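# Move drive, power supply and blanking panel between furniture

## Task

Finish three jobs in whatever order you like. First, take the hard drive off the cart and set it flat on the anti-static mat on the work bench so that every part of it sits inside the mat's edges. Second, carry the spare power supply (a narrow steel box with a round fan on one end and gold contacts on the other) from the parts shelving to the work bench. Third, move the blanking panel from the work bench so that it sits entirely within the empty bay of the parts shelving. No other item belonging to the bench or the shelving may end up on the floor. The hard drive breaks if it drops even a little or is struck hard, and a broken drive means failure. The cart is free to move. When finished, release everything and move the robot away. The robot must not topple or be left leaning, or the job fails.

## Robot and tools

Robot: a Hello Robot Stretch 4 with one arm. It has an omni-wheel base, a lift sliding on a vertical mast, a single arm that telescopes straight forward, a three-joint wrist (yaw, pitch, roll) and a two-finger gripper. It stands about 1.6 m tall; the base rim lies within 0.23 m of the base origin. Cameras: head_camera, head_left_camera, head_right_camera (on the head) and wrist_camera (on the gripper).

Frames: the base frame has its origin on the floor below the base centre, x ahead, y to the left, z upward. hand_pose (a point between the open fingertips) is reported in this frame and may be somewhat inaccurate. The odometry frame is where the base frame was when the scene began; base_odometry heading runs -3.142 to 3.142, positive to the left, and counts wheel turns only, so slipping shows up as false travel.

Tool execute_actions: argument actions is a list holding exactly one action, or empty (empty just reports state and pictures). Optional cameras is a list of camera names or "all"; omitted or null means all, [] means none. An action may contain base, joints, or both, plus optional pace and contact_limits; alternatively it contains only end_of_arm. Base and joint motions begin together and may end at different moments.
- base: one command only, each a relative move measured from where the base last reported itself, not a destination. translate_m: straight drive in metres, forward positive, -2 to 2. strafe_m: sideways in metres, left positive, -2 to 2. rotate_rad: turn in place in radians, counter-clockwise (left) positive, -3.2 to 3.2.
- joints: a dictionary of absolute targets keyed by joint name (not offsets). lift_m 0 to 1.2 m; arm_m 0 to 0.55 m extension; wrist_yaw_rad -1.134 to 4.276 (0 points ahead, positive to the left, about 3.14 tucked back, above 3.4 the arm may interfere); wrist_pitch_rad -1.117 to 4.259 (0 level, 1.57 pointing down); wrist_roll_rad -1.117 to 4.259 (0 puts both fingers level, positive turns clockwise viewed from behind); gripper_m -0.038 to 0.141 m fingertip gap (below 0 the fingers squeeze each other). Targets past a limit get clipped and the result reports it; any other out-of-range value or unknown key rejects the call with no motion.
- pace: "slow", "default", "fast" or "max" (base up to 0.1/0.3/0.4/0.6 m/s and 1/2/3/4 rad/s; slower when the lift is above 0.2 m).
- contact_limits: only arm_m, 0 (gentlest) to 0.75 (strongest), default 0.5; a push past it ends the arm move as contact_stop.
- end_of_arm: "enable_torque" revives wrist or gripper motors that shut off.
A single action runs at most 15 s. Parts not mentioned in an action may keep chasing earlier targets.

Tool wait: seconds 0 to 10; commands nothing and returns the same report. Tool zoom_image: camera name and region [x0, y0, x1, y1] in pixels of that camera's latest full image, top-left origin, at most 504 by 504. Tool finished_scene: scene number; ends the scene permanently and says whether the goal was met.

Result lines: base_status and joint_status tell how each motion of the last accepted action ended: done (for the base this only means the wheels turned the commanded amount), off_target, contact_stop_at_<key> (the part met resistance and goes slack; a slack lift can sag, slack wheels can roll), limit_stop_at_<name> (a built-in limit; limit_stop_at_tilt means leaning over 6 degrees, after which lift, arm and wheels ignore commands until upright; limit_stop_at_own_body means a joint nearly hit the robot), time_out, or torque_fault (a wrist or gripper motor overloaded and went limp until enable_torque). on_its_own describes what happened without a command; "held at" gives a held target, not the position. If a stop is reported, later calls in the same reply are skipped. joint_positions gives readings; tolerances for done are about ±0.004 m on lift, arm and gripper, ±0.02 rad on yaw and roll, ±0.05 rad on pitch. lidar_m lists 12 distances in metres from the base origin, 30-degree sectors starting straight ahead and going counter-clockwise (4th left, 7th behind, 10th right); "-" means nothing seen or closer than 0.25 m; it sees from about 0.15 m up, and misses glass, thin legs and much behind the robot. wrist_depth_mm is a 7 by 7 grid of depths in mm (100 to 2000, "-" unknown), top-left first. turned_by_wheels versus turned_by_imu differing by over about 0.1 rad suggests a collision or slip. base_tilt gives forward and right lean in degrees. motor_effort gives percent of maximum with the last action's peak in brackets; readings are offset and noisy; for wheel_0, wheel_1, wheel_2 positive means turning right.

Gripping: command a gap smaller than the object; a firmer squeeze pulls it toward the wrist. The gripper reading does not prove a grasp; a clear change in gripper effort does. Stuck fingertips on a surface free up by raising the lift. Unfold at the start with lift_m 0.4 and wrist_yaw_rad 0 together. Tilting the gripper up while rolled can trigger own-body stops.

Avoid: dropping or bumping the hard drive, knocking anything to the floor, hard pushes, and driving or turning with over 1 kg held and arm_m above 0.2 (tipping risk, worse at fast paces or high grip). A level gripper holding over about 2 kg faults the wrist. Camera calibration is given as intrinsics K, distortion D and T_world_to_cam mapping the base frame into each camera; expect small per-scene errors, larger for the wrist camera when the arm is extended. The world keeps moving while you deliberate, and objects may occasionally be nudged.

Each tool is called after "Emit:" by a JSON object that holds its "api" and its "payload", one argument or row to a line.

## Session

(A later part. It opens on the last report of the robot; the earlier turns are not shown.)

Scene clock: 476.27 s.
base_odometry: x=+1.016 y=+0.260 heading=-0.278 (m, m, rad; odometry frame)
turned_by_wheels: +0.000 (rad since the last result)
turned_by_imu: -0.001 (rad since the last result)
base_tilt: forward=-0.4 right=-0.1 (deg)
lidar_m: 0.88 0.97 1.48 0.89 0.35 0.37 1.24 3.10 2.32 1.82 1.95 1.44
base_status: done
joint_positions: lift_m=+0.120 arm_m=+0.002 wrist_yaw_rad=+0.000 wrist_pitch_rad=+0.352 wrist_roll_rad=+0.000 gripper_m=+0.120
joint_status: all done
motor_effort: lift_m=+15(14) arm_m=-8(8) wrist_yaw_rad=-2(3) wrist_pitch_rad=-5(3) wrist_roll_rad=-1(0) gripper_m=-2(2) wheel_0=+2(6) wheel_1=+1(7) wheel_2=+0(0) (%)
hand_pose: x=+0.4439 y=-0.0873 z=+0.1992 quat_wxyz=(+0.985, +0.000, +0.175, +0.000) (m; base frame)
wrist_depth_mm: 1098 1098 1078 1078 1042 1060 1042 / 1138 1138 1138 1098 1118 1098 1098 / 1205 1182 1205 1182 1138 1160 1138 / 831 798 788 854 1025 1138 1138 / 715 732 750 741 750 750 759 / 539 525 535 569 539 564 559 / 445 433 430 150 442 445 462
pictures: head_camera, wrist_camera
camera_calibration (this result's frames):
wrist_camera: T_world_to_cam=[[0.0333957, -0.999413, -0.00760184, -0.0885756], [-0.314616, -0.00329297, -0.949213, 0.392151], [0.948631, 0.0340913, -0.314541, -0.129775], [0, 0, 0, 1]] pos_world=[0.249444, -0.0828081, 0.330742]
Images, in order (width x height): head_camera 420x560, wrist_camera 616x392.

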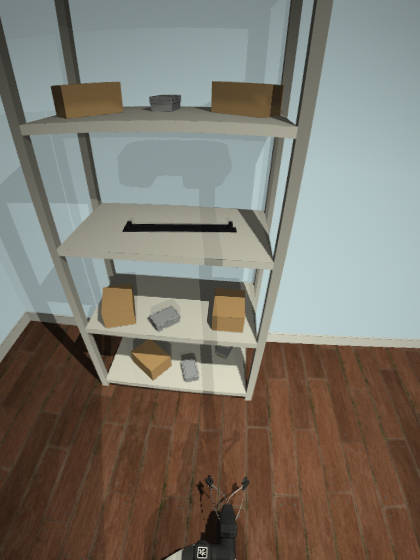

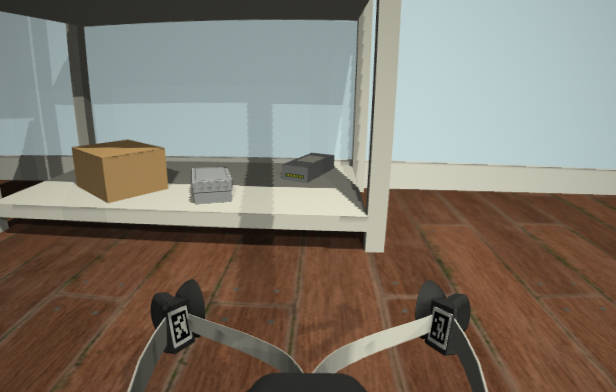

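Emit:
{"api": "execute_actions", "payload": {
  "actions": [
    {"joints":{"lift_m":0.07,"wrist_yaw_rad":-0.25,"gripper_m":0.1},"base":{"strafe_m":0.1}}
  ],
  "cameras": []
}}

Emit:
{"api": "execute_actions", "payload": {
  "actions": [
    {"joints":{"arm_m":0.3},"base":{"translate_m":0.23},"pace":"slow"}
  ],
  "cameras": ["head_camera","wrist_camera"]
}}

Scene clock: 493.93 s.
base_odometry: x=+1.044 y=+0.356 heading=-0.278 (m, m, rad; odometry frame)
turned_by_wheels: +0.000 (rad since the last result)
turned_by_imu: -0.001 (rad since the last result)
base_tilt: forward=-0.5 right=-0.1 (deg)
lidar_m: 0.92 0.97 1.38 0.87 0.34 0.28 0.78 3.22 2.43 1.91 1.97 0.95
base_status: done
joint_positions: lift_m=+0.075 arm_m=+0.002 wrist_yaw_rad=-0.249 wrist_pitch_rad=+0.351 wrist_roll_rad=+0.000 gripper_m=+0.100
joint_status: lift_m limit_stop_at_own_body (moved -0.046 of -0.050); the others done
on_its_own: lift_m is slack since a limit_stop_at_own_body (your +0.070 is given up); arm_m is slack since a limit_stop_at_own_body
motor_effort: lift_m=+20(19) arm_m=+0(8) wrist_yaw_rad=-3(8) wrist_pitch_rad=-3(5) wrist_roll_rad=-1(0) gripper_m=-1(2) wheel_0=+0(8) wheel_1=-1(8) wheel_2=-1(0) (%)
hand_pose: x=+0.4140 y=-0.1516 z=+0.1537 quat_wxyz=(+0.977, +0.022, +0.173, -0.122) (m; base frame)
wrist_depth_mm: 976 1025 1078 1098 1205 1255 1308 / 1008 1060 1118 1138 1255 1308 1366 / 759 1098 1138 1182 1308 1397 1464 / 691 750 788 798 991 1008 1025 / 621 640 654 661 661 661 661 / 469 480 224 496 473 492 488 / 387 379 375 392 377 387 402
pictures: none
No camera images: the call's "cameras" was empty. Leave "cameras" out to get every camera's image.

not run: a stop came earlier in this reply.

Emit:
{"api": "execute_actions", "payload": {
  "actions": [
    {"joints":{"arm_m":0.3,"lift_m":0.08},"base":{"translate_m":0.23},"pace":"slow"}
  ],
  "cameras": ["head_camera","wrist_camera"]
}}

Scene clock: 502.33 s.
base_odometry: x=+1.265 y=+0.293 heading=-0.278 (m, m, rad; odometry frame)
turned_by_wheels: +0.000 (rad since the last result)
turned_by_imu: +0.000 (rad since the last result)
base_tilt: forward=-0.3 right=-0.1 (deg)
lidar_m: 0.68 0.74 1.36 1.35 0.63 0.49 0.71 3.19 2.01 1.92 1.60 0.71
base_status: done
joint_positions: lift_m=+0.080 arm_m=+0.299 wrist_yaw_rad=-0.250 wrist_pitch_rad=+0.352 wrist_roll_rad=+0.000 gripper_m=+0.100
joint_status: all done
motor_effort: lift_m=+24(25) arm_m=+8(9) wrist_yaw_rad=-2(5) wrist_pitch_rad=-5(5) wrist_roll_rad=-1(1) gripper_m=+1(3) wheel_0=+1(3) wheel_1=+1(4) wheel_2=+0(5) (%)
hand_pose: x=+0.7103 y=-0.1516 z=+0.1585 quat_wxyz=(+0.977, +0.022, +0.174, -0.123) (m; base frame)
wrist_depth_mm: 554 580 603 634 668 699 - / 574 597 627 654 691 723 225 / 603 627 661 691 732 750 232 / 615 640 668 640 759 778 247 / 455 469 477 477 621 289 266 / 264 320 224 362 347 277 462 / 258 274 277 289 278 285 402
pictures: head_camera, wrist_camera
camera_calibration (this result's frames):
wrist_camera: T_world_to_cam=[[-0.214934, -0.976599, -0.00758899, 0.0177949], [-0.305617, 0.0746376, -0.949225, 0.44252], [0.927578, -0.201701, -0.314507, -0.413876], [0, 0, 0, 1]] pos_world=[0.522968, -0.0991294, 0.290019]
Images, in order (width x height): head_camera 420x560, wrist_camera 616x392.

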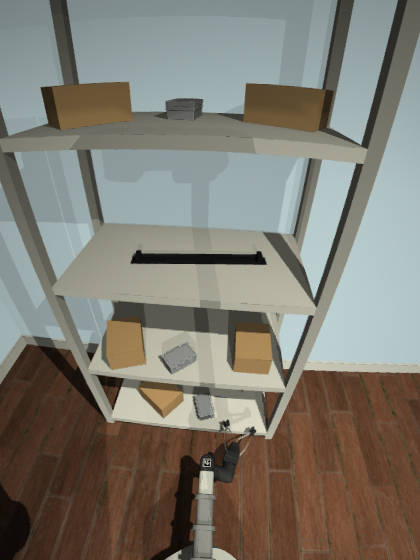

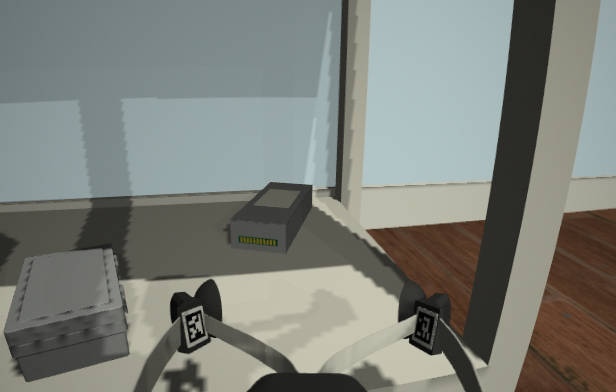

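Emit:
{"api": "execute_actions", "payload": {
  "actions": [
    {"joints":{"arm_m":0.42,"wrist_pitch_rad":0.45},"base":{"strafe_m":0.02},"pace":"slow"}
  ],
  "cameras": ["wrist_camera"]
}}

Scene clock: 515.60 s.
base_odometry: x=+1.270 y=+0.312 heading=-0.277 (m, m, rad; odometry frame)
turned_by_wheels: +0.000 (rad since the last result)
turned_by_imu: -0.001 (rad since the last result)
base_tilt: forward=-0.4 right=-0.2 (deg)
lidar_m: 0.66 0.73 1.32 1.30 0.66 0.47 0.62 3.25 2.01 1.97 1.63 0.66
base_status: done
joint_positions: lift_m=+0.080 arm_m=+0.419 wrist_yaw_rad=-0.250 wrist_pitch_rad=+0.452 wrist_roll_rad=+0.000 gripper_m=+0.100
joint_status: all done
motor_effort: lift_m=+24(24) arm_m=+8(7) wrist_yaw_rad=-3(2) wrist_pitch_rad=-4(4) wrist_roll_rad=-1(1) gripper_m=-3(2) wheel_0=+0(4) wheel_1=+0(4) wheel_2=+0(0) (%)
hand_pose: x=+0.8194 y=-0.1489 z=+0.1320 quat_wxyz=(+0.967, +0.028, +0.222, -0.121) (m; base frame)
wrist_depth_mm: 452 469 492 521 525 569 597 / 469 492 521 544 559 603 634 / 496 521 549 574 603 647 676 / 508 508 517 449 569 668 699 / 373 377 382 368 387 530 530 / 222 286 224 306 294 306 415 / 188 191 241 251 242 248 267
pictures: wrist_camera
camera_calibration (this result's frames):
wrist_camera: T_world_to_cam=[[-0.215847, -0.976367, -0.0108541, 0.0449682], [-0.395833, 0.0976583, -0.913115, 0.523065], [0.892595, -0.192797, -0.407558, -0.480576], [0, 0, 0, 1]] pos_world=[0.645712, -0.0998296, 0.282244]
Images, in order (width x height): wrist_camera 616x392.

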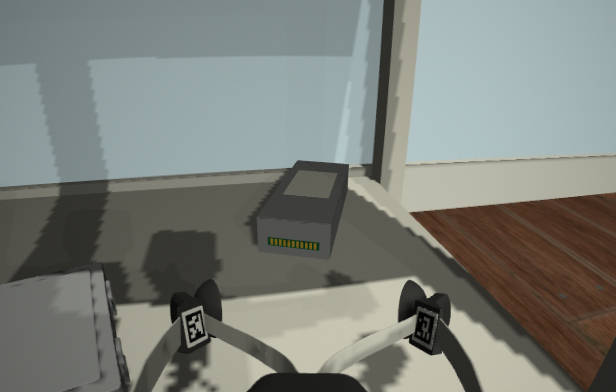

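Emit:
{"api": "execute_actions", "payload": {
  "actions": [
    {"joints":{"arm_m":0.55},"base":{"strafe_m":-0.025},"pace":"slow"}
  ],
  "cameras": ["wrist_camera"]
}}

Scene clock: 529.47 s.
base_odometry: x=+1.264 y=+0.288 heading=-0.277 (m, m, rad; odometry frame)
turned_by_wheels: +0.000 (rad since the last result)
turned_by_imu: +0.000 (rad since the last result)
base_tilt: forward=-0.3 right=-0.2 (deg)
lidar_m: 0.66 0.74 1.38 1.35 0.63 0.47 0.80 3.23 1.99 1.94 1.62 0.70
base_status: done
joint_positions: lift_m=+0.080 arm_m=+0.549 wrist_yaw_rad=-0.250 wrist_pitch_rad=+0.452 wrist_roll_rad=+0.000 gripper_m=+0.100
joint_status: all done
motor_effort: lift_m=+24(24) arm_m=+8(8) wrist_yaw_rad=-3(3) wrist_pitch_rad=-4(4) wrist_roll_rad=-1(1) gripper_m=-3(2) wheel_0=+1(3) wheel_1=+0(8) wheel_2=+0(0) (%)
hand_pose: x=+0.9494 y=-0.1489 z=+0.1319 quat_wxyz=(+0.967, +0.028, +0.222, -0.121) (m; base frame)
wrist_depth_mm: 343 357 377 394 407 433 455 / 359 377 394 415 421 462 484 / 379 399 421 439 449 496 521 / 402 421 442 455 459 521 544 / 373 377 382 310 387 530 535 / 293 297 224 249 282 382 415 / 248 244 240 246 242 247 351
pictures: wrist_camera
camera_calibration (this result's frames):
wrist_camera: T_world_to_cam=[[-0.215853, -0.976366, -0.010855, 0.0730332], [-0.395857, 0.097667, -0.913104, 0.574537], [0.892583, -0.192799, -0.407583, -0.596599], [0, 0, 0, 1]] pos_world=[0.775713, -0.0998301, 0.282242]
Images, in order (width x height): wrist_camera 616x392.

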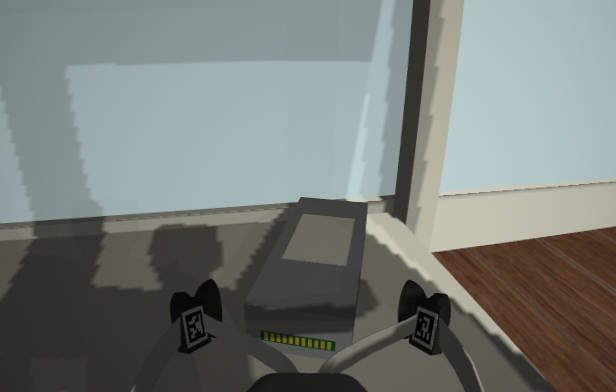

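Emit:
{"api": "execute_actions", "payload": {
  "actions": [
    {"joints":{"wrist_pitch_rad":0.52},"base":{"translate_m":0.07},"pace":"slow"}
  ],
  "cameras": ["wrist_camera"]
}}

Scene clock: 536.83 s.
base_odometry: x=+1.331 y=+0.269 heading=-0.278 (m, m, rad; odometry frame)
turned_by_wheels: +0.000 (rad since the last result)
turned_by_imu: +0.000 (rad since the last result)
base_tilt: forward=-0.2 right=-0.2 (deg)
lidar_m: 0.61 0.64 1.37 1.33 0.76 0.57 0.75 3.27 1.99 1.96 1.53 0.62
base_status: done
joint_positions: lift_m=+0.080 arm_m=+0.549 wrist_yaw_rad=-0.251 wrist_pitch_rad=+0.522 wrist_roll_rad=+0.000 gripper_m=+0.100
joint_status: all done
motor_effort: lift_m=+24(24) arm_m=+8(8) wrist_yaw_rad=+0(1) wrist_pitch_rad=-5(4) wrist_roll_rad=-1(1) gripper_m=+0(1) wheel_0=+0(5) wheel_1=+0(5) wheel_2=-2(4) (%)
hand_pose: x=+0.9401 y=-0.1467 z=+0.1141 quat_wxyz=(+0.959, +0.032, +0.256, -0.121) (m; base frame)
wrist_depth_mm: 286 297 312 329 343 306 379 / 300 315 330 349 368 325 407 / 320 336 355 375 394 353 442 / 343 359 379 392 410 442 469 / 325 330 336 282 297 445 466 / 264 268 224 220 211 272 377 / 228 224 221 184 183 227 -
pictures: wrist_camera
camera_calibration (this result's frames):
wrist_camera: T_world_to_cam=[[-0.217528, -0.975966, -0.0130834, 0.0748154], [-0.456761, 0.113633, -0.882302, 0.610419], [0.862584, -0.18595, -0.470502, -0.558801], [0, 0, 0, 1]] pos_world=[0.777103, -0.100255, 0.276636]
Images, in order (width x height): wrist_camera 616x392.

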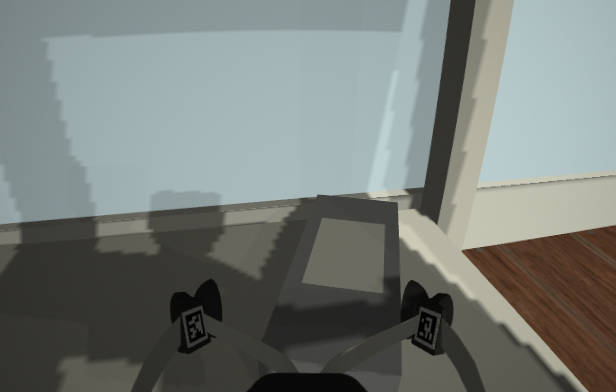

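Emit:
{"api": "execute_actions", "payload": {
  "actions": [
    {"joints":{"gripper_m":0.02},"pace":"slow"}
  ],
  "cameras": []
}}

Emit:
{"api": "execute_actions", "payload": {
  "actions": [
    {"joints":{"lift_m":0.12},"pace":"slow"}
  ],
  "cameras": []
}}

Emit:
{"api": "execute_actions", "payload": {
  "actions": [
    {"joints":{"arm_m":0.1},"base":{"translate_m":-0.1},"pace":"slow"}
  ],
  "cameras": ["wrist_camera","head_camera"]
}}

Scene clock: 548.40 s.
base_odometry: x=+1.331 y=+0.269 heading=-0.278 (m, m, rad; odometry frame)
turned_by_wheels: +0.000 (rad since the last result)
turned_by_imu: -0.001 (rad since the last result)
base_tilt: forward=-0.3 right=-0.1 (deg)
lidar_m: 0.59 0.62 1.38 1.34 0.76 0.55 0.77 3.26 2.01 1.95 1.54 0.63
base_status: not commanded
joint_positions: lift_m=+0.080 arm_m=+0.549 wrist_yaw_rad=-0.251 wrist_pitch_rad=+0.527 wrist_roll_rad=+0.000 gripper_m=+0.021
joint_status: all done
motor_effort: lift_m=+24(24) arm_m=+8(8) wrist_yaw_rad=+3(5) wrist_pitch_rad=-19(19) wrist_roll_rad=-1(1) gripper_m=-21(25) wheel_0=-1(1) wheel_1=-1(1) wheel_2=-3(3) (%)
hand_pose: x=+0.9394 y=-0.1467 z=+0.1128 quat_wxyz=(+0.958, +0.033, +0.258, -0.121) (m; base frame)
wrist_depth_mm: 286 297 314 329 345 306 379 / 301 315 332 349 368 329 407 / 322 338 355 375 394 353 445 / 342 359 375 389 402 445 473 / 319 324 327 258 315 439 459 / 258 263 203 209 203 268 368 / 224 171 178 177 181 216 -
pictures: none
No camera images: the call's "cameras" was empty. Leave "cameras" out to get every camera's image.

Scene clock: 549.57 s.
base_odometry: x=+1.331 y=+0.269 heading=-0.278 (m, m, rad; odometry frame)
turned_by_wheels: +0.000 (rad since the last result)
turned_by_imu: +0.000 (rad since the last result)
base_tilt: forward=-0.3 right=-0.2 (deg)
lidar_m: 0.59 0.65 1.36 1.31 0.74 0.55 0.73 3.27 2.02 1.95 1.50 0.63
base_status: not commanded
joint_positions: lift_m=+0.119 arm_m=+0.549 wrist_yaw_rad=-0.250 wrist_pitch_rad=+0.530 wrist_roll_rad=+0.000 gripper_m=+0.021
joint_status: all done
on_its_own: wrist_pitch_rad is at rest, and its effort (-28) is outside its rest range (-23 to +23)
motor_effort: lift_m=+27(28) arm_m=+7(8) wrist_yaw_rad=+0(1) wrist_pitch_rad=-28(28) wrist_roll_rad=-1(1) gripper_m=-19(22) wheel_0=-1(1) wheel_1=-1(1) wheel_2=-3(3) (%)
hand_pose: x=+0.9391 y=-0.1464 z=+0.1519 quat_wxyz=(+0.958, +0.033, +0.260, -0.121) (m; base frame)
wrist_depth_mm: 286 298 312 327 343 306 379 / 300 315 334 349 368 327 407 / 322 338 357 377 394 353 442 / 345 362 384 404 424 452 480 / 359 375 389 306 392 477 504 / 309 314 210 213 204 389 421 / 266 172 174 169 179 256 362
pictures: none
No camera images: the call's "cameras" was empty. Leave "cameras" out to get every camera's image.

Scene clock: 555.33 s.
base_odometry: x=+1.235 y=+0.297 heading=-0.278 (m, m, rad; odometry frame)
turned_by_wheels: +0.000 (rad since the last result)
turned_by_imu: -0.001 (rad since the last result)
base_tilt: forward=-0.3 right=-0.2 (deg)
lidar_m: 0.70 0.75 1.37 1.32 0.61 0.44 0.78 3.22 2.01 1.91 1.67 0.75
base_status: done
joint_positions: lift_m=+0.119 arm_m=+0.101 wrist_yaw_rad=-0.250 wrist_pitch_rad=+0.531 wrist_roll_rad=+0.000 gripper_m=+0.021
joint_status: all done
on_its_own: wrist_pitch_rad is at rest, and its effort (-30) is outside its rest range (-23 to +23)
motor_effort: lift_m=+27(27) arm_m=-9(12) wrist_yaw_rad=-1(1) wrist_pitch_rad=-30(33) wrist_roll_rad=-1(1) gripper_m=-23(25) wheel_0=-1(4) wheel_1=-1(1) wheel_2=+3(4) (%)
hand_pose: x=+0.4918 y=-0.1462 z=+0.1516 quat_wxyz=(+0.957, +0.033, +0.260, -0.120) (m; base frame)
wrist_depth_mm: 732 759 809 831 866 931 976 / 768 809 854 878 904 991 1042 / 654 647 691 699 809 960 976 / 496 473 504 504 539 676 683 / 462 473 496 525 525 521 521 / 410 418 206 427 207 424 421 / 355 168 168 163 173 165 364
pictures: head_camera, wrist_camera
camera_calibration (this result's frames):
wrist_camera: T_world_to_cam=[[-0.216923, -0.976097, -0.0133593, -0.0220142], [-0.464393, 0.115222, -0.878102, 0.442089], [0.858652, -0.184277, -0.478287, -0.151005], [0, 0, 0, 1]] pos_world=[0.330188, -0.100253, 0.315682]
Images, in order (width x height): head_camera 420x560, wrist_camera 616x392.

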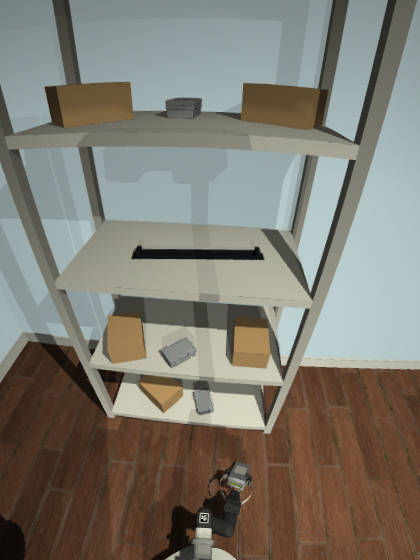

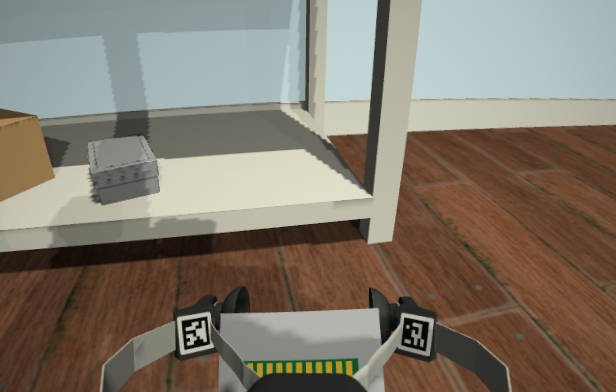

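Emit:
{"api": "execute_actions", "payload": {
  "actions": [
    {"joints":{"gripper_m":0.005,"lift_m":0.5,"arm_m":0.03},"base":{"translate_m":-0.14},"pace":"slow"}
  ],
  "cameras": []
}}

Emit:
{"api": "execute_actions", "payload": {
  "actions": [
    {"joints":{"wrist_pitch_rad":1.1,"wrist_yaw_rad":0},"base":{"strafe_m":-1.285}}
  ],
  "cameras": []
}}

Emit:
{"api": "execute_actions", "payload": {
  "actions": [
    {"joints":{"lift_m":1.2},"base":{"translate_m":-1.8}}
  ],
  "cameras": []
}}

Emit:
{"api": "execute_actions", "payload": {
  "actions": [
    {"base":{"rotate_rad":-3.2},"pace":"slow"}
  ],
  "cameras": ["head_camera","wrist_camera"]
}}

Scene clock: 572.23 s.
base_odometry: x=+1.100 y=+0.335 heading=-0.278 (m, m, rad; odometry frame)
turned_by_wheels: +0.000 (rad since the last result)
turned_by_imu: -0.001 (rad since the last result)
base_tilt: forward=-0.4 right=-0.2 (deg)
lidar_m: 0.84 0.90 1.35 1.11 0.39 0.36 0.78 3.24 2.41 1.93 1.83 0.47
base_status: done
joint_positions: lift_m=+0.499 arm_m=+0.031 wrist_yaw_rad=-0.250 wrist_pitch_rad=+0.531 wrist_roll_rad=+0.000 gripper_m=+0.006
joint_status: all done
on_its_own: wrist_pitch_rad is at rest, and its effort (-30) is outside its rest range (-23 to +23)
motor_effort: lift_m=+27(29) arm_m=-8(8) wrist_yaw_rad=-2(2) wrist_pitch_rad=-30(30) wrist_roll_rad=-1(0) gripper_m=-27(27) wheel_0=+0(3) wheel_1=-2(3) wheel_2=+1(5) (%)
hand_pose: x=+0.4218 y=-0.1462 z=+0.5316 quat_wxyz=(+0.957, +0.033, +0.260, -0.120) (m; base frame)
wrist_depth_mm: 904 946 960 976 1098 1138 1205 / 609 798 661 668 1160 1229 1281 / 1025 1060 1138 1138 1281 1308 1430 / 1098 1160 1205 1255 1336 1430 1499 / 831 976 1042 991 1160 1160 1160 / 788 820 198 866 204 946 931 / 788 162 165 159 168 167 798
pictures: none
No camera images: the call's "cameras" was empty. Leave "cameras" out to get every camera's image.

Scene clock: 577.83 s.
base_odometry: x=+0.747 y=-0.901 heading=-0.278 (m, m, rad; odometry frame)
turned_by_wheels: +0.000 (rad since the last result)
turned_by_imu: +0.002 (rad since the last result)
base_tilt: forward=-0.4 right=-0.1 (deg)
lidar_m: 1.26 1.33 1.25 1.48 1.48 2.80 2.67 1.46 0.65 0.64 1.12 1.33
base_status: done
joint_positions: lift_m=+0.499 arm_m=+0.031 wrist_yaw_rad=+0.000 wrist_pitch_rad=+1.105 wrist_roll_rad=+0.000 gripper_m=+0.006
joint_status: all done
motor_effort: lift_m=+27(27) arm_m=-7(8) wrist_yaw_rad=-2(13) wrist_pitch_rad=-14(26) wrist_roll_rad=-1(1) gripper_m=-29(31) wheel_0=-3(10) wheel_1=+2(5) wheel_2=-1(1) (%)
hand_pose: x=+0.3318 y=-0.0874 z=+0.4199 quat_wxyz=(+0.851, +0.000, +0.525, +0.000) (m; base frame)
wrist_depth_mm: 991 991 991 976 991 991 991 / 904 891 904 891 891 891 904 / 820 809 820 809 809 809 809 / 741 750 750 741 741 741 741 / 683 683 691 683 683 683 683 / 627 627 208 634 203 634 627 / 591 161 165 160 169 167 591
pictures: none
No camera images: the call's "cameras" was empty. Leave "cameras" out to get every camera's image.

Scene clock: 585.33 s.
base_odometry: x=-0.983 y=-0.406 heading=-0.278 (m, m, rad; odometry frame)
turned_by_wheels: +0.000 (rad since the last result)
turned_by_imu: -0.008 (rad since the last result)
base_tilt: forward=-0.3 right=-0.2 (deg)
lidar_m: 0.29 2.82 1.54 1.66 1.15 0.93 1.60 1.36 1.00 0.99 1.07 0.30
base_status: done
joint_positions: lift_m=+1.198 arm_m=+0.031 wrist_yaw_rad=+0.000 wrist_pitch_rad=+1.105 wrist_roll_rad=+0.000 gripper_m=+0.006
joint_status: all done
joint sent to its limit — the command would take lift_m past its upper limit, so that joint was sent only as far as its limit.
motor_effort: lift_m=+27(29) arm_m=-7(7) wrist_yaw_rad=-2(1) wrist_pitch_rad=-13(14) wrist_roll_rad=-1(1) gripper_m=-25(29) wheel_0=-1(4) wheel_1=+2(3) wheel_2=+0(7) (%)
hand_pose: x=+0.3318 y=-0.0874 z=+1.1188 quat_wxyz=(+0.851, +0.000, +0.525, +0.000) (m; base frame)
wrist_depth_mm: - - - - - 1430 1336 / 1921 1808 1808 1863 1863 1661 1366 / 1708 1708 1708 1661 1708 1661 1430 / 1576 1537 1537 1537 1537 1576 1397 / 1430 1430 1430 1430 1430 1430 1366 / 1308 1308 207 1336 204 1308 1281 / 1255 161 165 160 169 167 1229
pictures: none
No camera images: the call's "cameras" was empty. Leave "cameras" out to get every camera's image.

Scene clock: 589.80 s.
base_odometry: x=-0.983 y=-0.406 heading=+2.805 (m, m, rad; odometry frame)
turned_by_wheels: -3.200 (rad since the last result)
turned_by_imu: -3.175 (rad since the last result)
base_tilt: forward=-0.4 right=-0.2 (deg)
lidar_m: 0.29 1.46 1.00 0.97 1.01 1.38 3.16 2.82 1.59 1.53 1.27 0.30
base_status: done
joint_positions: lift_m=+1.198 arm_m=+0.031 wrist_yaw_rad=+0.000 wrist_pitch_rad=+1.105 wrist_roll_rad=+0.000 gripper_m=+0.006
joint_status: not commanded
motor_effort: lift_m=+27(27) arm_m=-8(7) wrist_yaw_rad=-1(1) wrist_pitch_rad=-13(14) wrist_roll_rad=-1(1) gripper_m=-26(29) wheel_0=+1(5) wheel_1=+1(8) wheel_2=+0(6) (%)
hand_pose: x=+0.3319 y=-0.0874 z=+1.1189 quat_wxyz=(+0.851, +0.000, +0.525, +0.000) (m; base frame)
wrist_depth_mm: 1537 1537 1537 1576 1537 1499 668 / 1618 1756 1808 1808 1756 1661 1756 / 1618 1708 1708 1661 1708 1661 1661 / 1537 1576 1537 1576 1537 1537 1576 / 1397 1397 1430 1430 1464 1397 1397 / 1308 1308 207 1336 203 1308 1308 / 1229 162 166 160 169 167 1229
pictures: head_camera, wrist_camera
camera_calibration (this result's frames):
wrist_camera: T_world_to_cam=[[0.0189875, -0.999422, -0.0281916, -0.0500972], [-0.878645, -0.00322462, -0.477465, 0.88923], [0.477098, 0.0338363, -0.878198, 1.05292], [0, 0, 0, 1]] pos_world=[0.279922, -0.0828277, 1.34784]
Images, in order (width x height): head_camera 420x560, wrist_camera 616x392.

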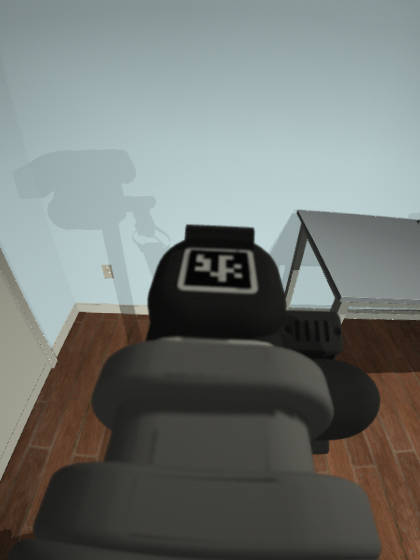

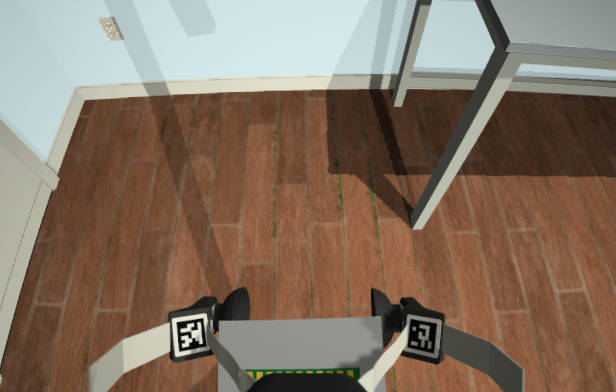

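Emit:
{"api": "execute_actions", "payload": {
  "actions": [
    {"base":{"strafe_m":-0.75},"joints":{"wrist_pitch_rad":0.15}}
  ],
  "cameras": ["head_camera","wrist_camera","head_right_camera"]
}}

Scene clock: 612.30 s.
base_odometry: x=-0.736 y=+0.302 heading=+2.805 (m, m, rad; odometry frame)
turned_by_wheels: +0.000 (rad since the last result)
turned_by_imu: +0.003 (rad since the last result)
base_tilt: forward=-0.3 right=-0.1 (deg)
lidar_m: 0.83 0.88 1.83 1.72 1.79 1.92 3.13 1.11 0.83 1.31 1.24 0.86
base_status: done
joint_positions: lift_m=+1.198 arm_m=+0.031 wrist_yaw_rad=+0.000 wrist_pitch_rad=+0.162 wrist_roll_rad=+0.000 gripper_m=+0.006
joint_status: all done
on_its_own: wrist_pitch_rad is at rest, and its effort (-35) is outside its rest range (-23 to +23)
motor_effort: lift_m=+26(27) arm_m=-8(8) wrist_yaw_rad=-3(3) wrist_pitch_rad=-35(40) wrist_roll_rad=-1(1) gripper_m=-29(26) wheel_0=+0(8) wheel_1=+1(6) wheel_2=+0(1) (%)
hand_pose: x=+0.4869 y=-0.0875 z=+1.3301 quat_wxyz=(+0.997, +0.000, +0.081, +0.000) (m; base frame)
wrist_depth_mm: 1308 1336 1336 1336 1336 1366 1366 / 1336 1336 1336 1366 1366 1366 1397 / 1366 1366 1366 1397 1397 1397 1430 / 1397 1366 1397 1397 1430 1430 1464 / 1430 1397 1464 1464 1430 1464 1464 / 1430 1430 199 1229 201 1205 1205 / 1464 162 164 158 168 167 891
pictures: head_camera, head_right_camera, wrist_camera
camera_calibration (this result's frames):
wrist_camera: T_world_to_cam=[[0.033799, -0.999428, -0.00123952, -0.090193], [-0.130312, -0.00317728, -0.991468, 1.44558], [0.990897, 0.0336722, -0.130344, -0.0804157], [0, 0, 0, 1]] pos_world=[0.271108, -0.0828406, 1.42265]
Images, in order (width x height): head_camera 420x560, head_right_camera 420x672, wrist_camera 616x392.

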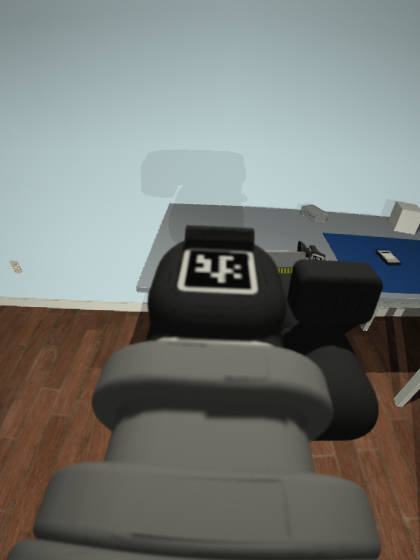

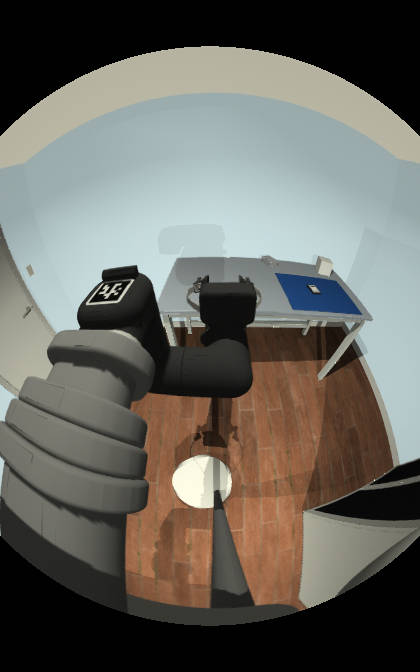

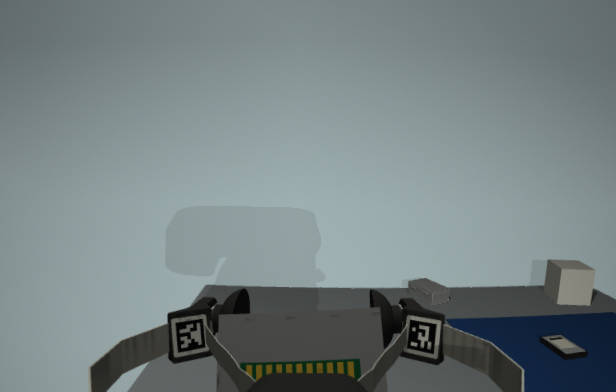

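Emit:
{"api": "execute_actions", "payload": {
  "actions": [
    {"base":{"translate_m":0.42},"joints":{"arm_m":0.19},"pace":"slow"}
  ],
  "cameras": []
}}

Emit:
{"api": "execute_actions", "payload": {
  "actions": [
    {"joints":{"lift_m":0.98},"pace":"slow"}
  ],
  "cameras": ["head_right_camera","head_left_camera","wrist_camera"]
}}

Scene clock: 626.10 s.
base_odometry: x=-1.132 y=+0.440 heading=+2.806 (m, m, rad; odometry frame)
turned_by_wheels: +0.000 (rad since the last result)
turned_by_imu: +0.001 (rad since the last result)
base_tilt: forward=-0.3 right=-0.2 (deg)
lidar_m: 0.40 0.43 1.68 1.69 1.82 2.26 3.60 1.10 1.07 1.95 0.64 0.45
base_status: done
joint_positions: lift_m=+1.198 arm_m=+0.189 wrist_yaw_rad=+0.000 wrist_pitch_rad=+0.162 wrist_roll_rad=+0.000 gripper_m=+0.006
joint_status: all done
on_its_own: wrist_pitch_rad is at rest, and its effort (-35) is outside its rest range (-23 to +23)
motor_effort: lift_m=+26(26) arm_m=+7(9) wrist_yaw_rad=-3(2) wrist_pitch_rad=-35(35) wrist_roll_rad=-1(1) gripper_m=-22(26) wheel_0=+2(5) wheel_1=+2(4) wheel_2=-1(5) (%)
hand_pose: x=+0.6442 y=-0.0874 z=+1.3301 quat_wxyz=(+0.997, +0.000, +0.081, +0.000) (m; base frame)
wrist_depth_mm: 768 778 788 788 798 798 798 / 778 788 788 798 798 809 820 / 798 809 809 820 831 831 831 / 809 820 820 831 831 842 866 / 831 842 854 842 854 854 866 / 842 842 198 866 200 878 891 / 866 162 164 158 168 167 904
pictures: none
No camera images: the call's "cameras" was empty. Leave "cameras" out to get every camera's image.

Scene clock: 628.60 s.
base_odometry: x=-1.132 y=+0.440 heading=+2.806 (m, m, rad; odometry frame)
turned_by_wheels: +0.000 (rad since the last result)
turned_by_imu: +0.000 (rad since the last result)
base_tilt: forward=-0.2 right=-0.2 (deg)
lidar_m: 0.41 0.42 1.69 1.73 1.81 2.25 3.53 1.10 1.08 1.95 0.61 0.44
base_status: not commanded
joint_positions: lift_m=+0.980 arm_m=+0.189 wrist_yaw_rad=+0.000 wrist_pitch_rad=+0.162 wrist_roll_rad=+0.000 gripper_m=+0.006
joint_status: all done
on_its_own: wrist_pitch_rad is at rest, and its effort (-35) is outside its rest range (-23 to +23)
motor_effort: lift_m=+18(25) arm_m=+8(7) wrist_yaw_rad=-2(2) wrist_pitch_rad=-35(35) wrist_roll_rad=-1(1) gripper_m=-30(28) wheel_0=+2(1) wheel_1=+2(2) wheel_2=-1(1) (%)
hand_pose: x=+0.6443 y=-0.0874 z=+1.1117 quat_wxyz=(+0.997, +0.000, +0.081, +0.000) (m; base frame)
wrist_depth_mm: 768 778 788 788 788 809 809 / 788 788 798 798 809 820 809 / 809 809 809 820 820 820 831 / 820 820 831 831 842 842 854 / 831 831 842 842 854 866 866 / 842 654 199 691 200 676 634 / 488 162 164 158 168 167 517
pictures: head_left_camera, head_right_camera, wrist_camera
camera_calibration (this result's frames):
wrist_camera: T_world_to_cam=[[0.0341559, -0.999416, -0.00123747, -0.0959122], [-0.130251, -0.0032238, -0.991476, 1.24958], [0.990893, 0.0340259, -0.130285, -0.264851], [0, 0, 0, 1]] pos_world=[0.428474, -0.082816, 1.2043]
Images, in order (width x height): head_left_camera 420x672, head_right_camera 420x672, wrist_camera 616x392.

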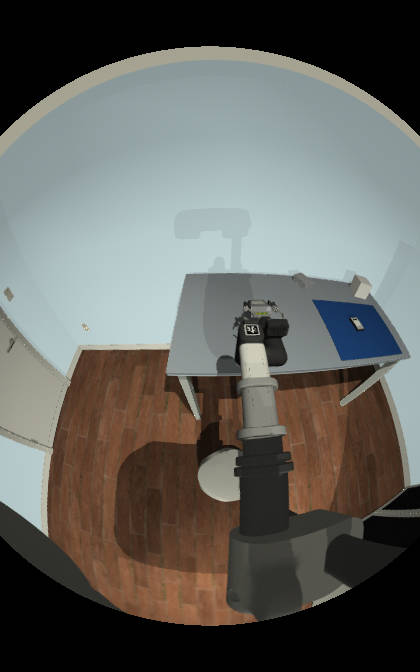

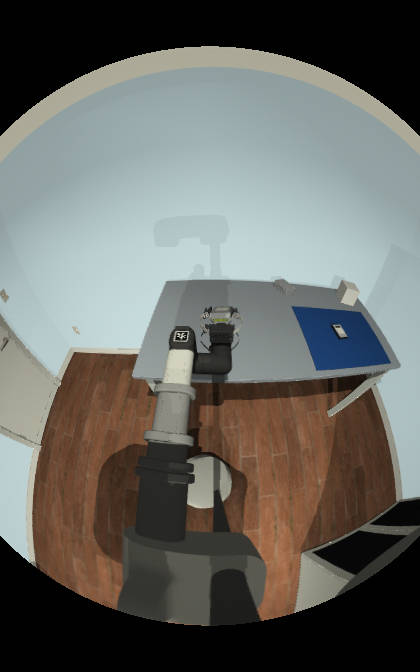

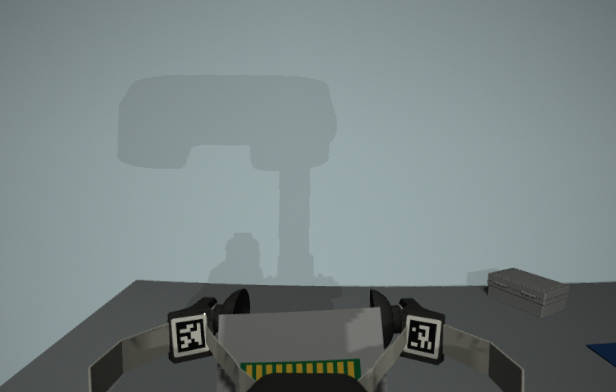

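Emit:
{"api": "execute_actions", "payload": {
  "actions": [
    {"joints":{"lift_m":0.9,"arm_m":0.3},"pace":"slow","contact_limits":{"arm_m":0.3}}
  ],
  "cameras": ["head_left_camera"]
}}

Scene clock: 639.13 s.
base_odometry: x=-1.132 y=+0.440 heading=+2.806 (m, m, rad; odometry frame)
turned_by_wheels: +0.000 (rad since the last result)
turned_by_imu: -0.001 (rad since the last result)
base_tilt: forward=-0.2 right=-0.2 (deg)
lidar_m: 0.40 0.44 1.70 1.71 1.83 2.27 3.16 1.11 1.06 1.91 0.61 0.44
base_status: not commanded
joint_positions: lift_m=+0.900 arm_m=+0.299 wrist_yaw_rad=+0.000 wrist_pitch_rad=+0.162 wrist_roll_rad=+0.000 gripper_m=+0.006
joint_status: all done
on_its_own: wrist_pitch_rad is at rest, and its effort (-36) is outside its rest range (-23 to +23)
motor_effort: lift_m=+18(18) arm_m=+8(10) wrist_yaw_rad=-2(1) wrist_pitch_rad=-36(35) wrist_roll_rad=-1(1) gripper_m=-28(28) wheel_0=+2(2) wheel_1=+2(1) wheel_2=-1(1) (%)
contact_limits: arm_m 0.3
hand_pose: x=+0.7542 y=-0.0874 z=+1.0317 quat_wxyz=(+0.997, +0.000, +0.081, +0.000) (m; base frame)
wrist_depth_mm: 668 668 676 683 691 691 691 / 676 683 691 699 699 707 707 / 691 691 699 707 715 723 723 / 707 715 715 715 723 732 741 / 715 715 723 732 741 741 597 / 455 473 198 496 201 492 484 / 351 162 164 158 168 167 370
pictures: head_left_camera
Images, in order (width x height): head_left_camera 420x672.

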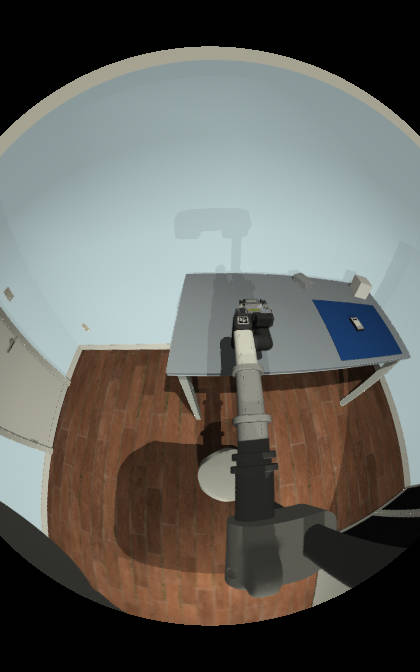

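Emit:
{"api": "execute_actions", "payload": {
  "actions": [
    {"joints":{"lift_m":0.86},"pace":"slow"}
  ],
  "cameras": []
}}

Emit:
{"api": "execute_actions", "payload": {
  "actions": [
    {"joints":{"lift_m":0.83},"pace":"slow"}
  ],
  "cameras": ["wrist_camera"]
}}

Scene clock: 649.90 s.
base_odometry: x=-1.132 y=+0.440 heading=+2.806 (m, m, rad; odometry frame)
turned_by_wheels: +0.000 (rad since the last result)
turned_by_imu: +0.000 (rad since the last result)
base_tilt: forward=-0.2 right=-0.1 (deg)
lidar_m: 0.40 0.42 1.66 1.71 1.82 2.25 3.54 1.08 1.08 1.94 0.61 0.43
base_status: not commanded
joint_positions: lift_m=+0.860 arm_m=+0.299 wrist_yaw_rad=-0.001 wrist_pitch_rad=+0.151 wrist_roll_rad=+0.001 gripper_m=+0.006
joint_status: all done
motor_effort: lift_m=+15(16) arm_m=+8(8) wrist_yaw_rad=+1(1) wrist_pitch_rad=-4(35) wrist_roll_rad=-2(2) gripper_m=-26(25) wheel_0=+2(2) wheel_1=+2(1) wheel_2=-1(1) (%)
hand_pose: x=+0.7546 y=-0.0876 z=+0.9950 quat_wxyz=(+0.997, +0.000, +0.076, +0.000) (m; base frame)
wrist_depth_mm: 676 676 683 691 691 699 707 / 683 683 699 699 707 707 707 / 691 699 699 707 715 715 723 / 707 707 715 723 723 732 732 / 707 640 668 732 732 741 564 / 389 404 202 264 202 421 418 / 298 162 166 162 172 167 314
pictures: none
No camera images: the call's "cameras" was empty. Leave "cameras" out to get every camera's image.

Scene clock: 650.97 s.
base_odometry: x=-1.132 y=+0.440 heading=+2.805 (m, m, rad; odometry frame)
turned_by_wheels: +0.000 (rad since the last result)
turned_by_imu: +0.000 (rad since the last result)
base_tilt: forward=-0.3 right=-0.2 (deg)
lidar_m: 0.43 0.43 1.69 1.73 1.82 2.26 3.56 1.11 1.08 1.93 0.63 0.42
base_status: not commanded
joint_positions: lift_m=+0.830 arm_m=+0.299 wrist_yaw_rad=-0.001 wrist_pitch_rad=+0.152 wrist_roll_rad=+0.001 gripper_m=+0.006
joint_status: all done
motor_effort: lift_m=+15(16) arm_m=+8(8) wrist_yaw_rad=+0(0) wrist_pitch_rad=-7(7) wrist_roll_rad=-2(2) gripper_m=-27(27) wheel_0=+2(1) wheel_1=+1(1) wheel_2=-1(1) (%)
hand_pose: x=+0.7546 y=-0.0877 z=+0.9648 quat_wxyz=(+0.997, +0.000, +0.076, +0.000) (m; base frame)
wrist_depth_mm: 676 676 683 683 691 699 699 / 676 691 691 691 699 707 715 / 691 699 707 707 707 715 723 / 707 707 715 723 732 732 732 / 508 525 539 554 564 564 535 / 319 330 206 226 206 345 342 / 245 161 175 164 175 167 -
pictures: wrist_camera
camera_calibration (this result's frames):
wrist_camera: T_world_to_cam=[[0.0330709, -0.999452, -0.00122526, -0.0993561], [-0.120403, -0.00276701, -0.992721, 1.11206], [0.992174, 0.0329777, -0.120429, -0.403858], [0, 0, 0, 1]] pos_world=[0.537879, -0.0829062, 1.05521]
Images, in order (width x height): wrist_camera 616x392.

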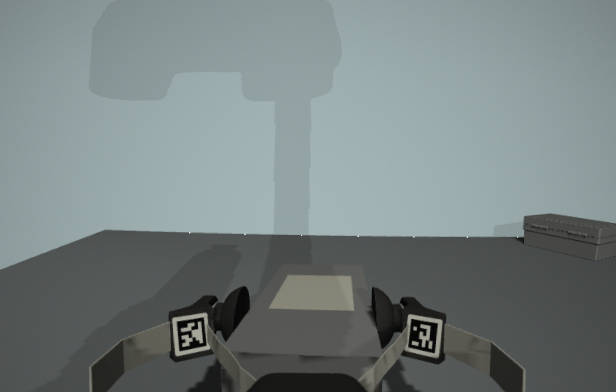

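Pivoting toward flat. A bit lower, then release.

Emit:
{"api": "execute_actions", "payload": {
  "actions": [
    {"joints":{"lift_m":0.805},"pace":"slow"}
  ],
  "cameras": []
}}

Emit:
{"api": "execute_actions", "payload": {
  "actions": [
    {"joints":{"gripper_m":0.11},"pace":"slow"}
  ],
  "cameras": []
}}

Emit:
{"api": "execute_actions", "payload": {
  "actions": [
    {"joints":{"arm_m":0.0,"lift_m":0.9},"base":{"translate_m":-0.4}}
  ],
  "cameras": ["head_camera"]
}}

Scene clock: 659.17 s.
base_odometry: x=-1.132 y=+0.440 heading=+2.805 (m, m, rad; odometry frame)
turned_by_wheels: +0.000 (rad since the last result)
turned_by_imu: -0.001 (rad since the last result)
base_tilt: forward=-0.3 right=-0.2 (deg)
lidar_m: 0.43 0.42 1.68 1.73 1.80 2.27 3.57 1.08 1.07 1.94 0.63 0.44
base_status: not commanded
joint_positions: lift_m=+0.806 arm_m=+0.299 wrist_yaw_rad=-0.004 wrist_pitch_rad=+0.135 wrist_roll_rad=+0.003 gripper_m=+0.006
joint_status: all done
on_its_own: wrist_pitch_rad is at rest, and its effort (+42) is outside its rest range (-23 to +23)
motor_effort: lift_m=+9(14) arm_m=+8(8) wrist_yaw_rad=+11(8) wrist_pitch_rad=+42(43) wrist_roll_rad=-9(9) gripper_m=-26(26) wheel_0=+1(2) wheel_1=+1(1) wheel_2=-4(4) (%)
hand_pose: x=+0.7550 y=-0.0885 z=+0.9452 quat_wxyz=(+0.998, +0.002, +0.068, -0.002) (m; base frame)
wrist_depth_mm: 683 683 691 691 699 707 707 / 691 691 699 699 707 715 723 / 691 699 707 707 715 723 732 / 699 707 715 723 723 732 741 / 500 517 535 549 554 554 535 / 300 310 199 221 205 325 320 / 226 163 171 164 176 167 -
pictures: none
No camera images: the call's "cameras" was empty. Leave "cameras" out to get every camera's image.

Scene clock: 663.17 s.
base_odometry: x=-1.132 y=+0.440 heading=+2.805 (m, m, rad; odometry frame)
turned_by_wheels: +0.000 (rad since the last result)
turned_by_imu: +0.000 (rad since the last result)
base_tilt: forward=-0.3 right=-0.2 (deg)
lidar_m: 0.43 0.43 1.70 1.72 1.82 2.29 3.14 1.07 1.06 1.94 0.60 0.45
base_status: not commanded
joint_positions: lift_m=+0.805 arm_m=+0.299 wrist_yaw_rad=-0.001 wrist_pitch_rad=+0.152 wrist_roll_rad=+0.000 gripper_m=+0.110
joint_status: all done
motor_effort: lift_m=+15(15) arm_m=+8(8) wrist_yaw_rad=+2(10) wrist_pitch_rad=-5(43) wrist_roll_rad=+0(9) gripper_m=-1(23) wheel_0=+1(1) wheel_1=+1(1) wheel_2=-2(4) (%)
hand_pose: x=+0.7546 y=-0.0876 z=+0.9400 quat_wxyz=(+0.997, +0.000, +0.076, +0.000) (m; base frame)
wrist_depth_mm: 668 683 683 691 691 699 707 / 683 683 691 699 707 699 715 / 691 699 707 707 707 723 723 / 707 707 715 715 732 732 732 / 418 436 452 301 466 469 466 / 265 271 202 189 210 285 283 / 203 197 191 163 188 203 -
pictures: none
No camera images: the call's "cameras" was empty. Leave "cameras" out to get every camera's image.

Scene clock: 666.00 s.
base_odometry: x=-0.755 y=+0.308 heading=+2.805 (m, m, rad; odometry frame)
turned_by_wheels: +0.000 (rad since the last result)
turned_by_imu: -0.002 (rad since the last result)
base_tilt: forward=-0.3 right=-0.2 (deg)
lidar_m: 0.80 0.85 1.80 1.74 1.80 1.93 2.73 1.12 0.86 1.32 1.19 0.85
base_status: done
joint_positions: lift_m=+0.900 arm_m=+0.002 wrist_yaw_rad=+0.000 wrist_pitch_rad=+0.152 wrist_roll_rad=+0.000 gripper_m=+0.110
joint_status: all done
motor_effort: lift_m=+24(26) arm_m=-8(11) wrist_yaw_rad=-1(0) wrist_pitch_rad=-6(6) wrist_roll_rad=-1(1) gripper_m=-2(1) wheel_0=+0(5) wheel_1=+0(4) wheel_2=+0(9) (%)
hand_pose: x=+0.4583 y=-0.0874 z=+1.0341 quat_wxyz=(+0.997, +0.000, +0.076, +0.000) (m; base frame)
wrist_depth_mm: 1336 1308 1366 1366 1366 1366 1397 / 1336 1366 1366 1397 1397 1397 1397 / 1366 1397 1397 1397 1397 1430 1430 / 1397 1397 1397 1397 1430 1464 1464 / 1397 1430 820 854 854 866 854 / 1430 654 615 661 621 627 668 / 1464 1430 1464 820 1499 1537 1499
pictures: head_camera
Images, in order (width x height): head_camera 420x560.

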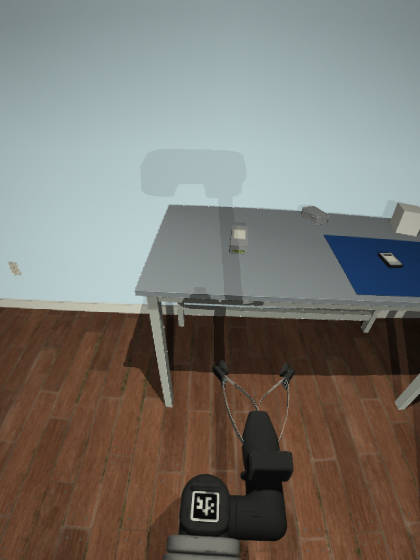

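Emit:
{"api": "finished_scene", "payload": {
  "scene": 1
}}

The scene is finished: the task was done.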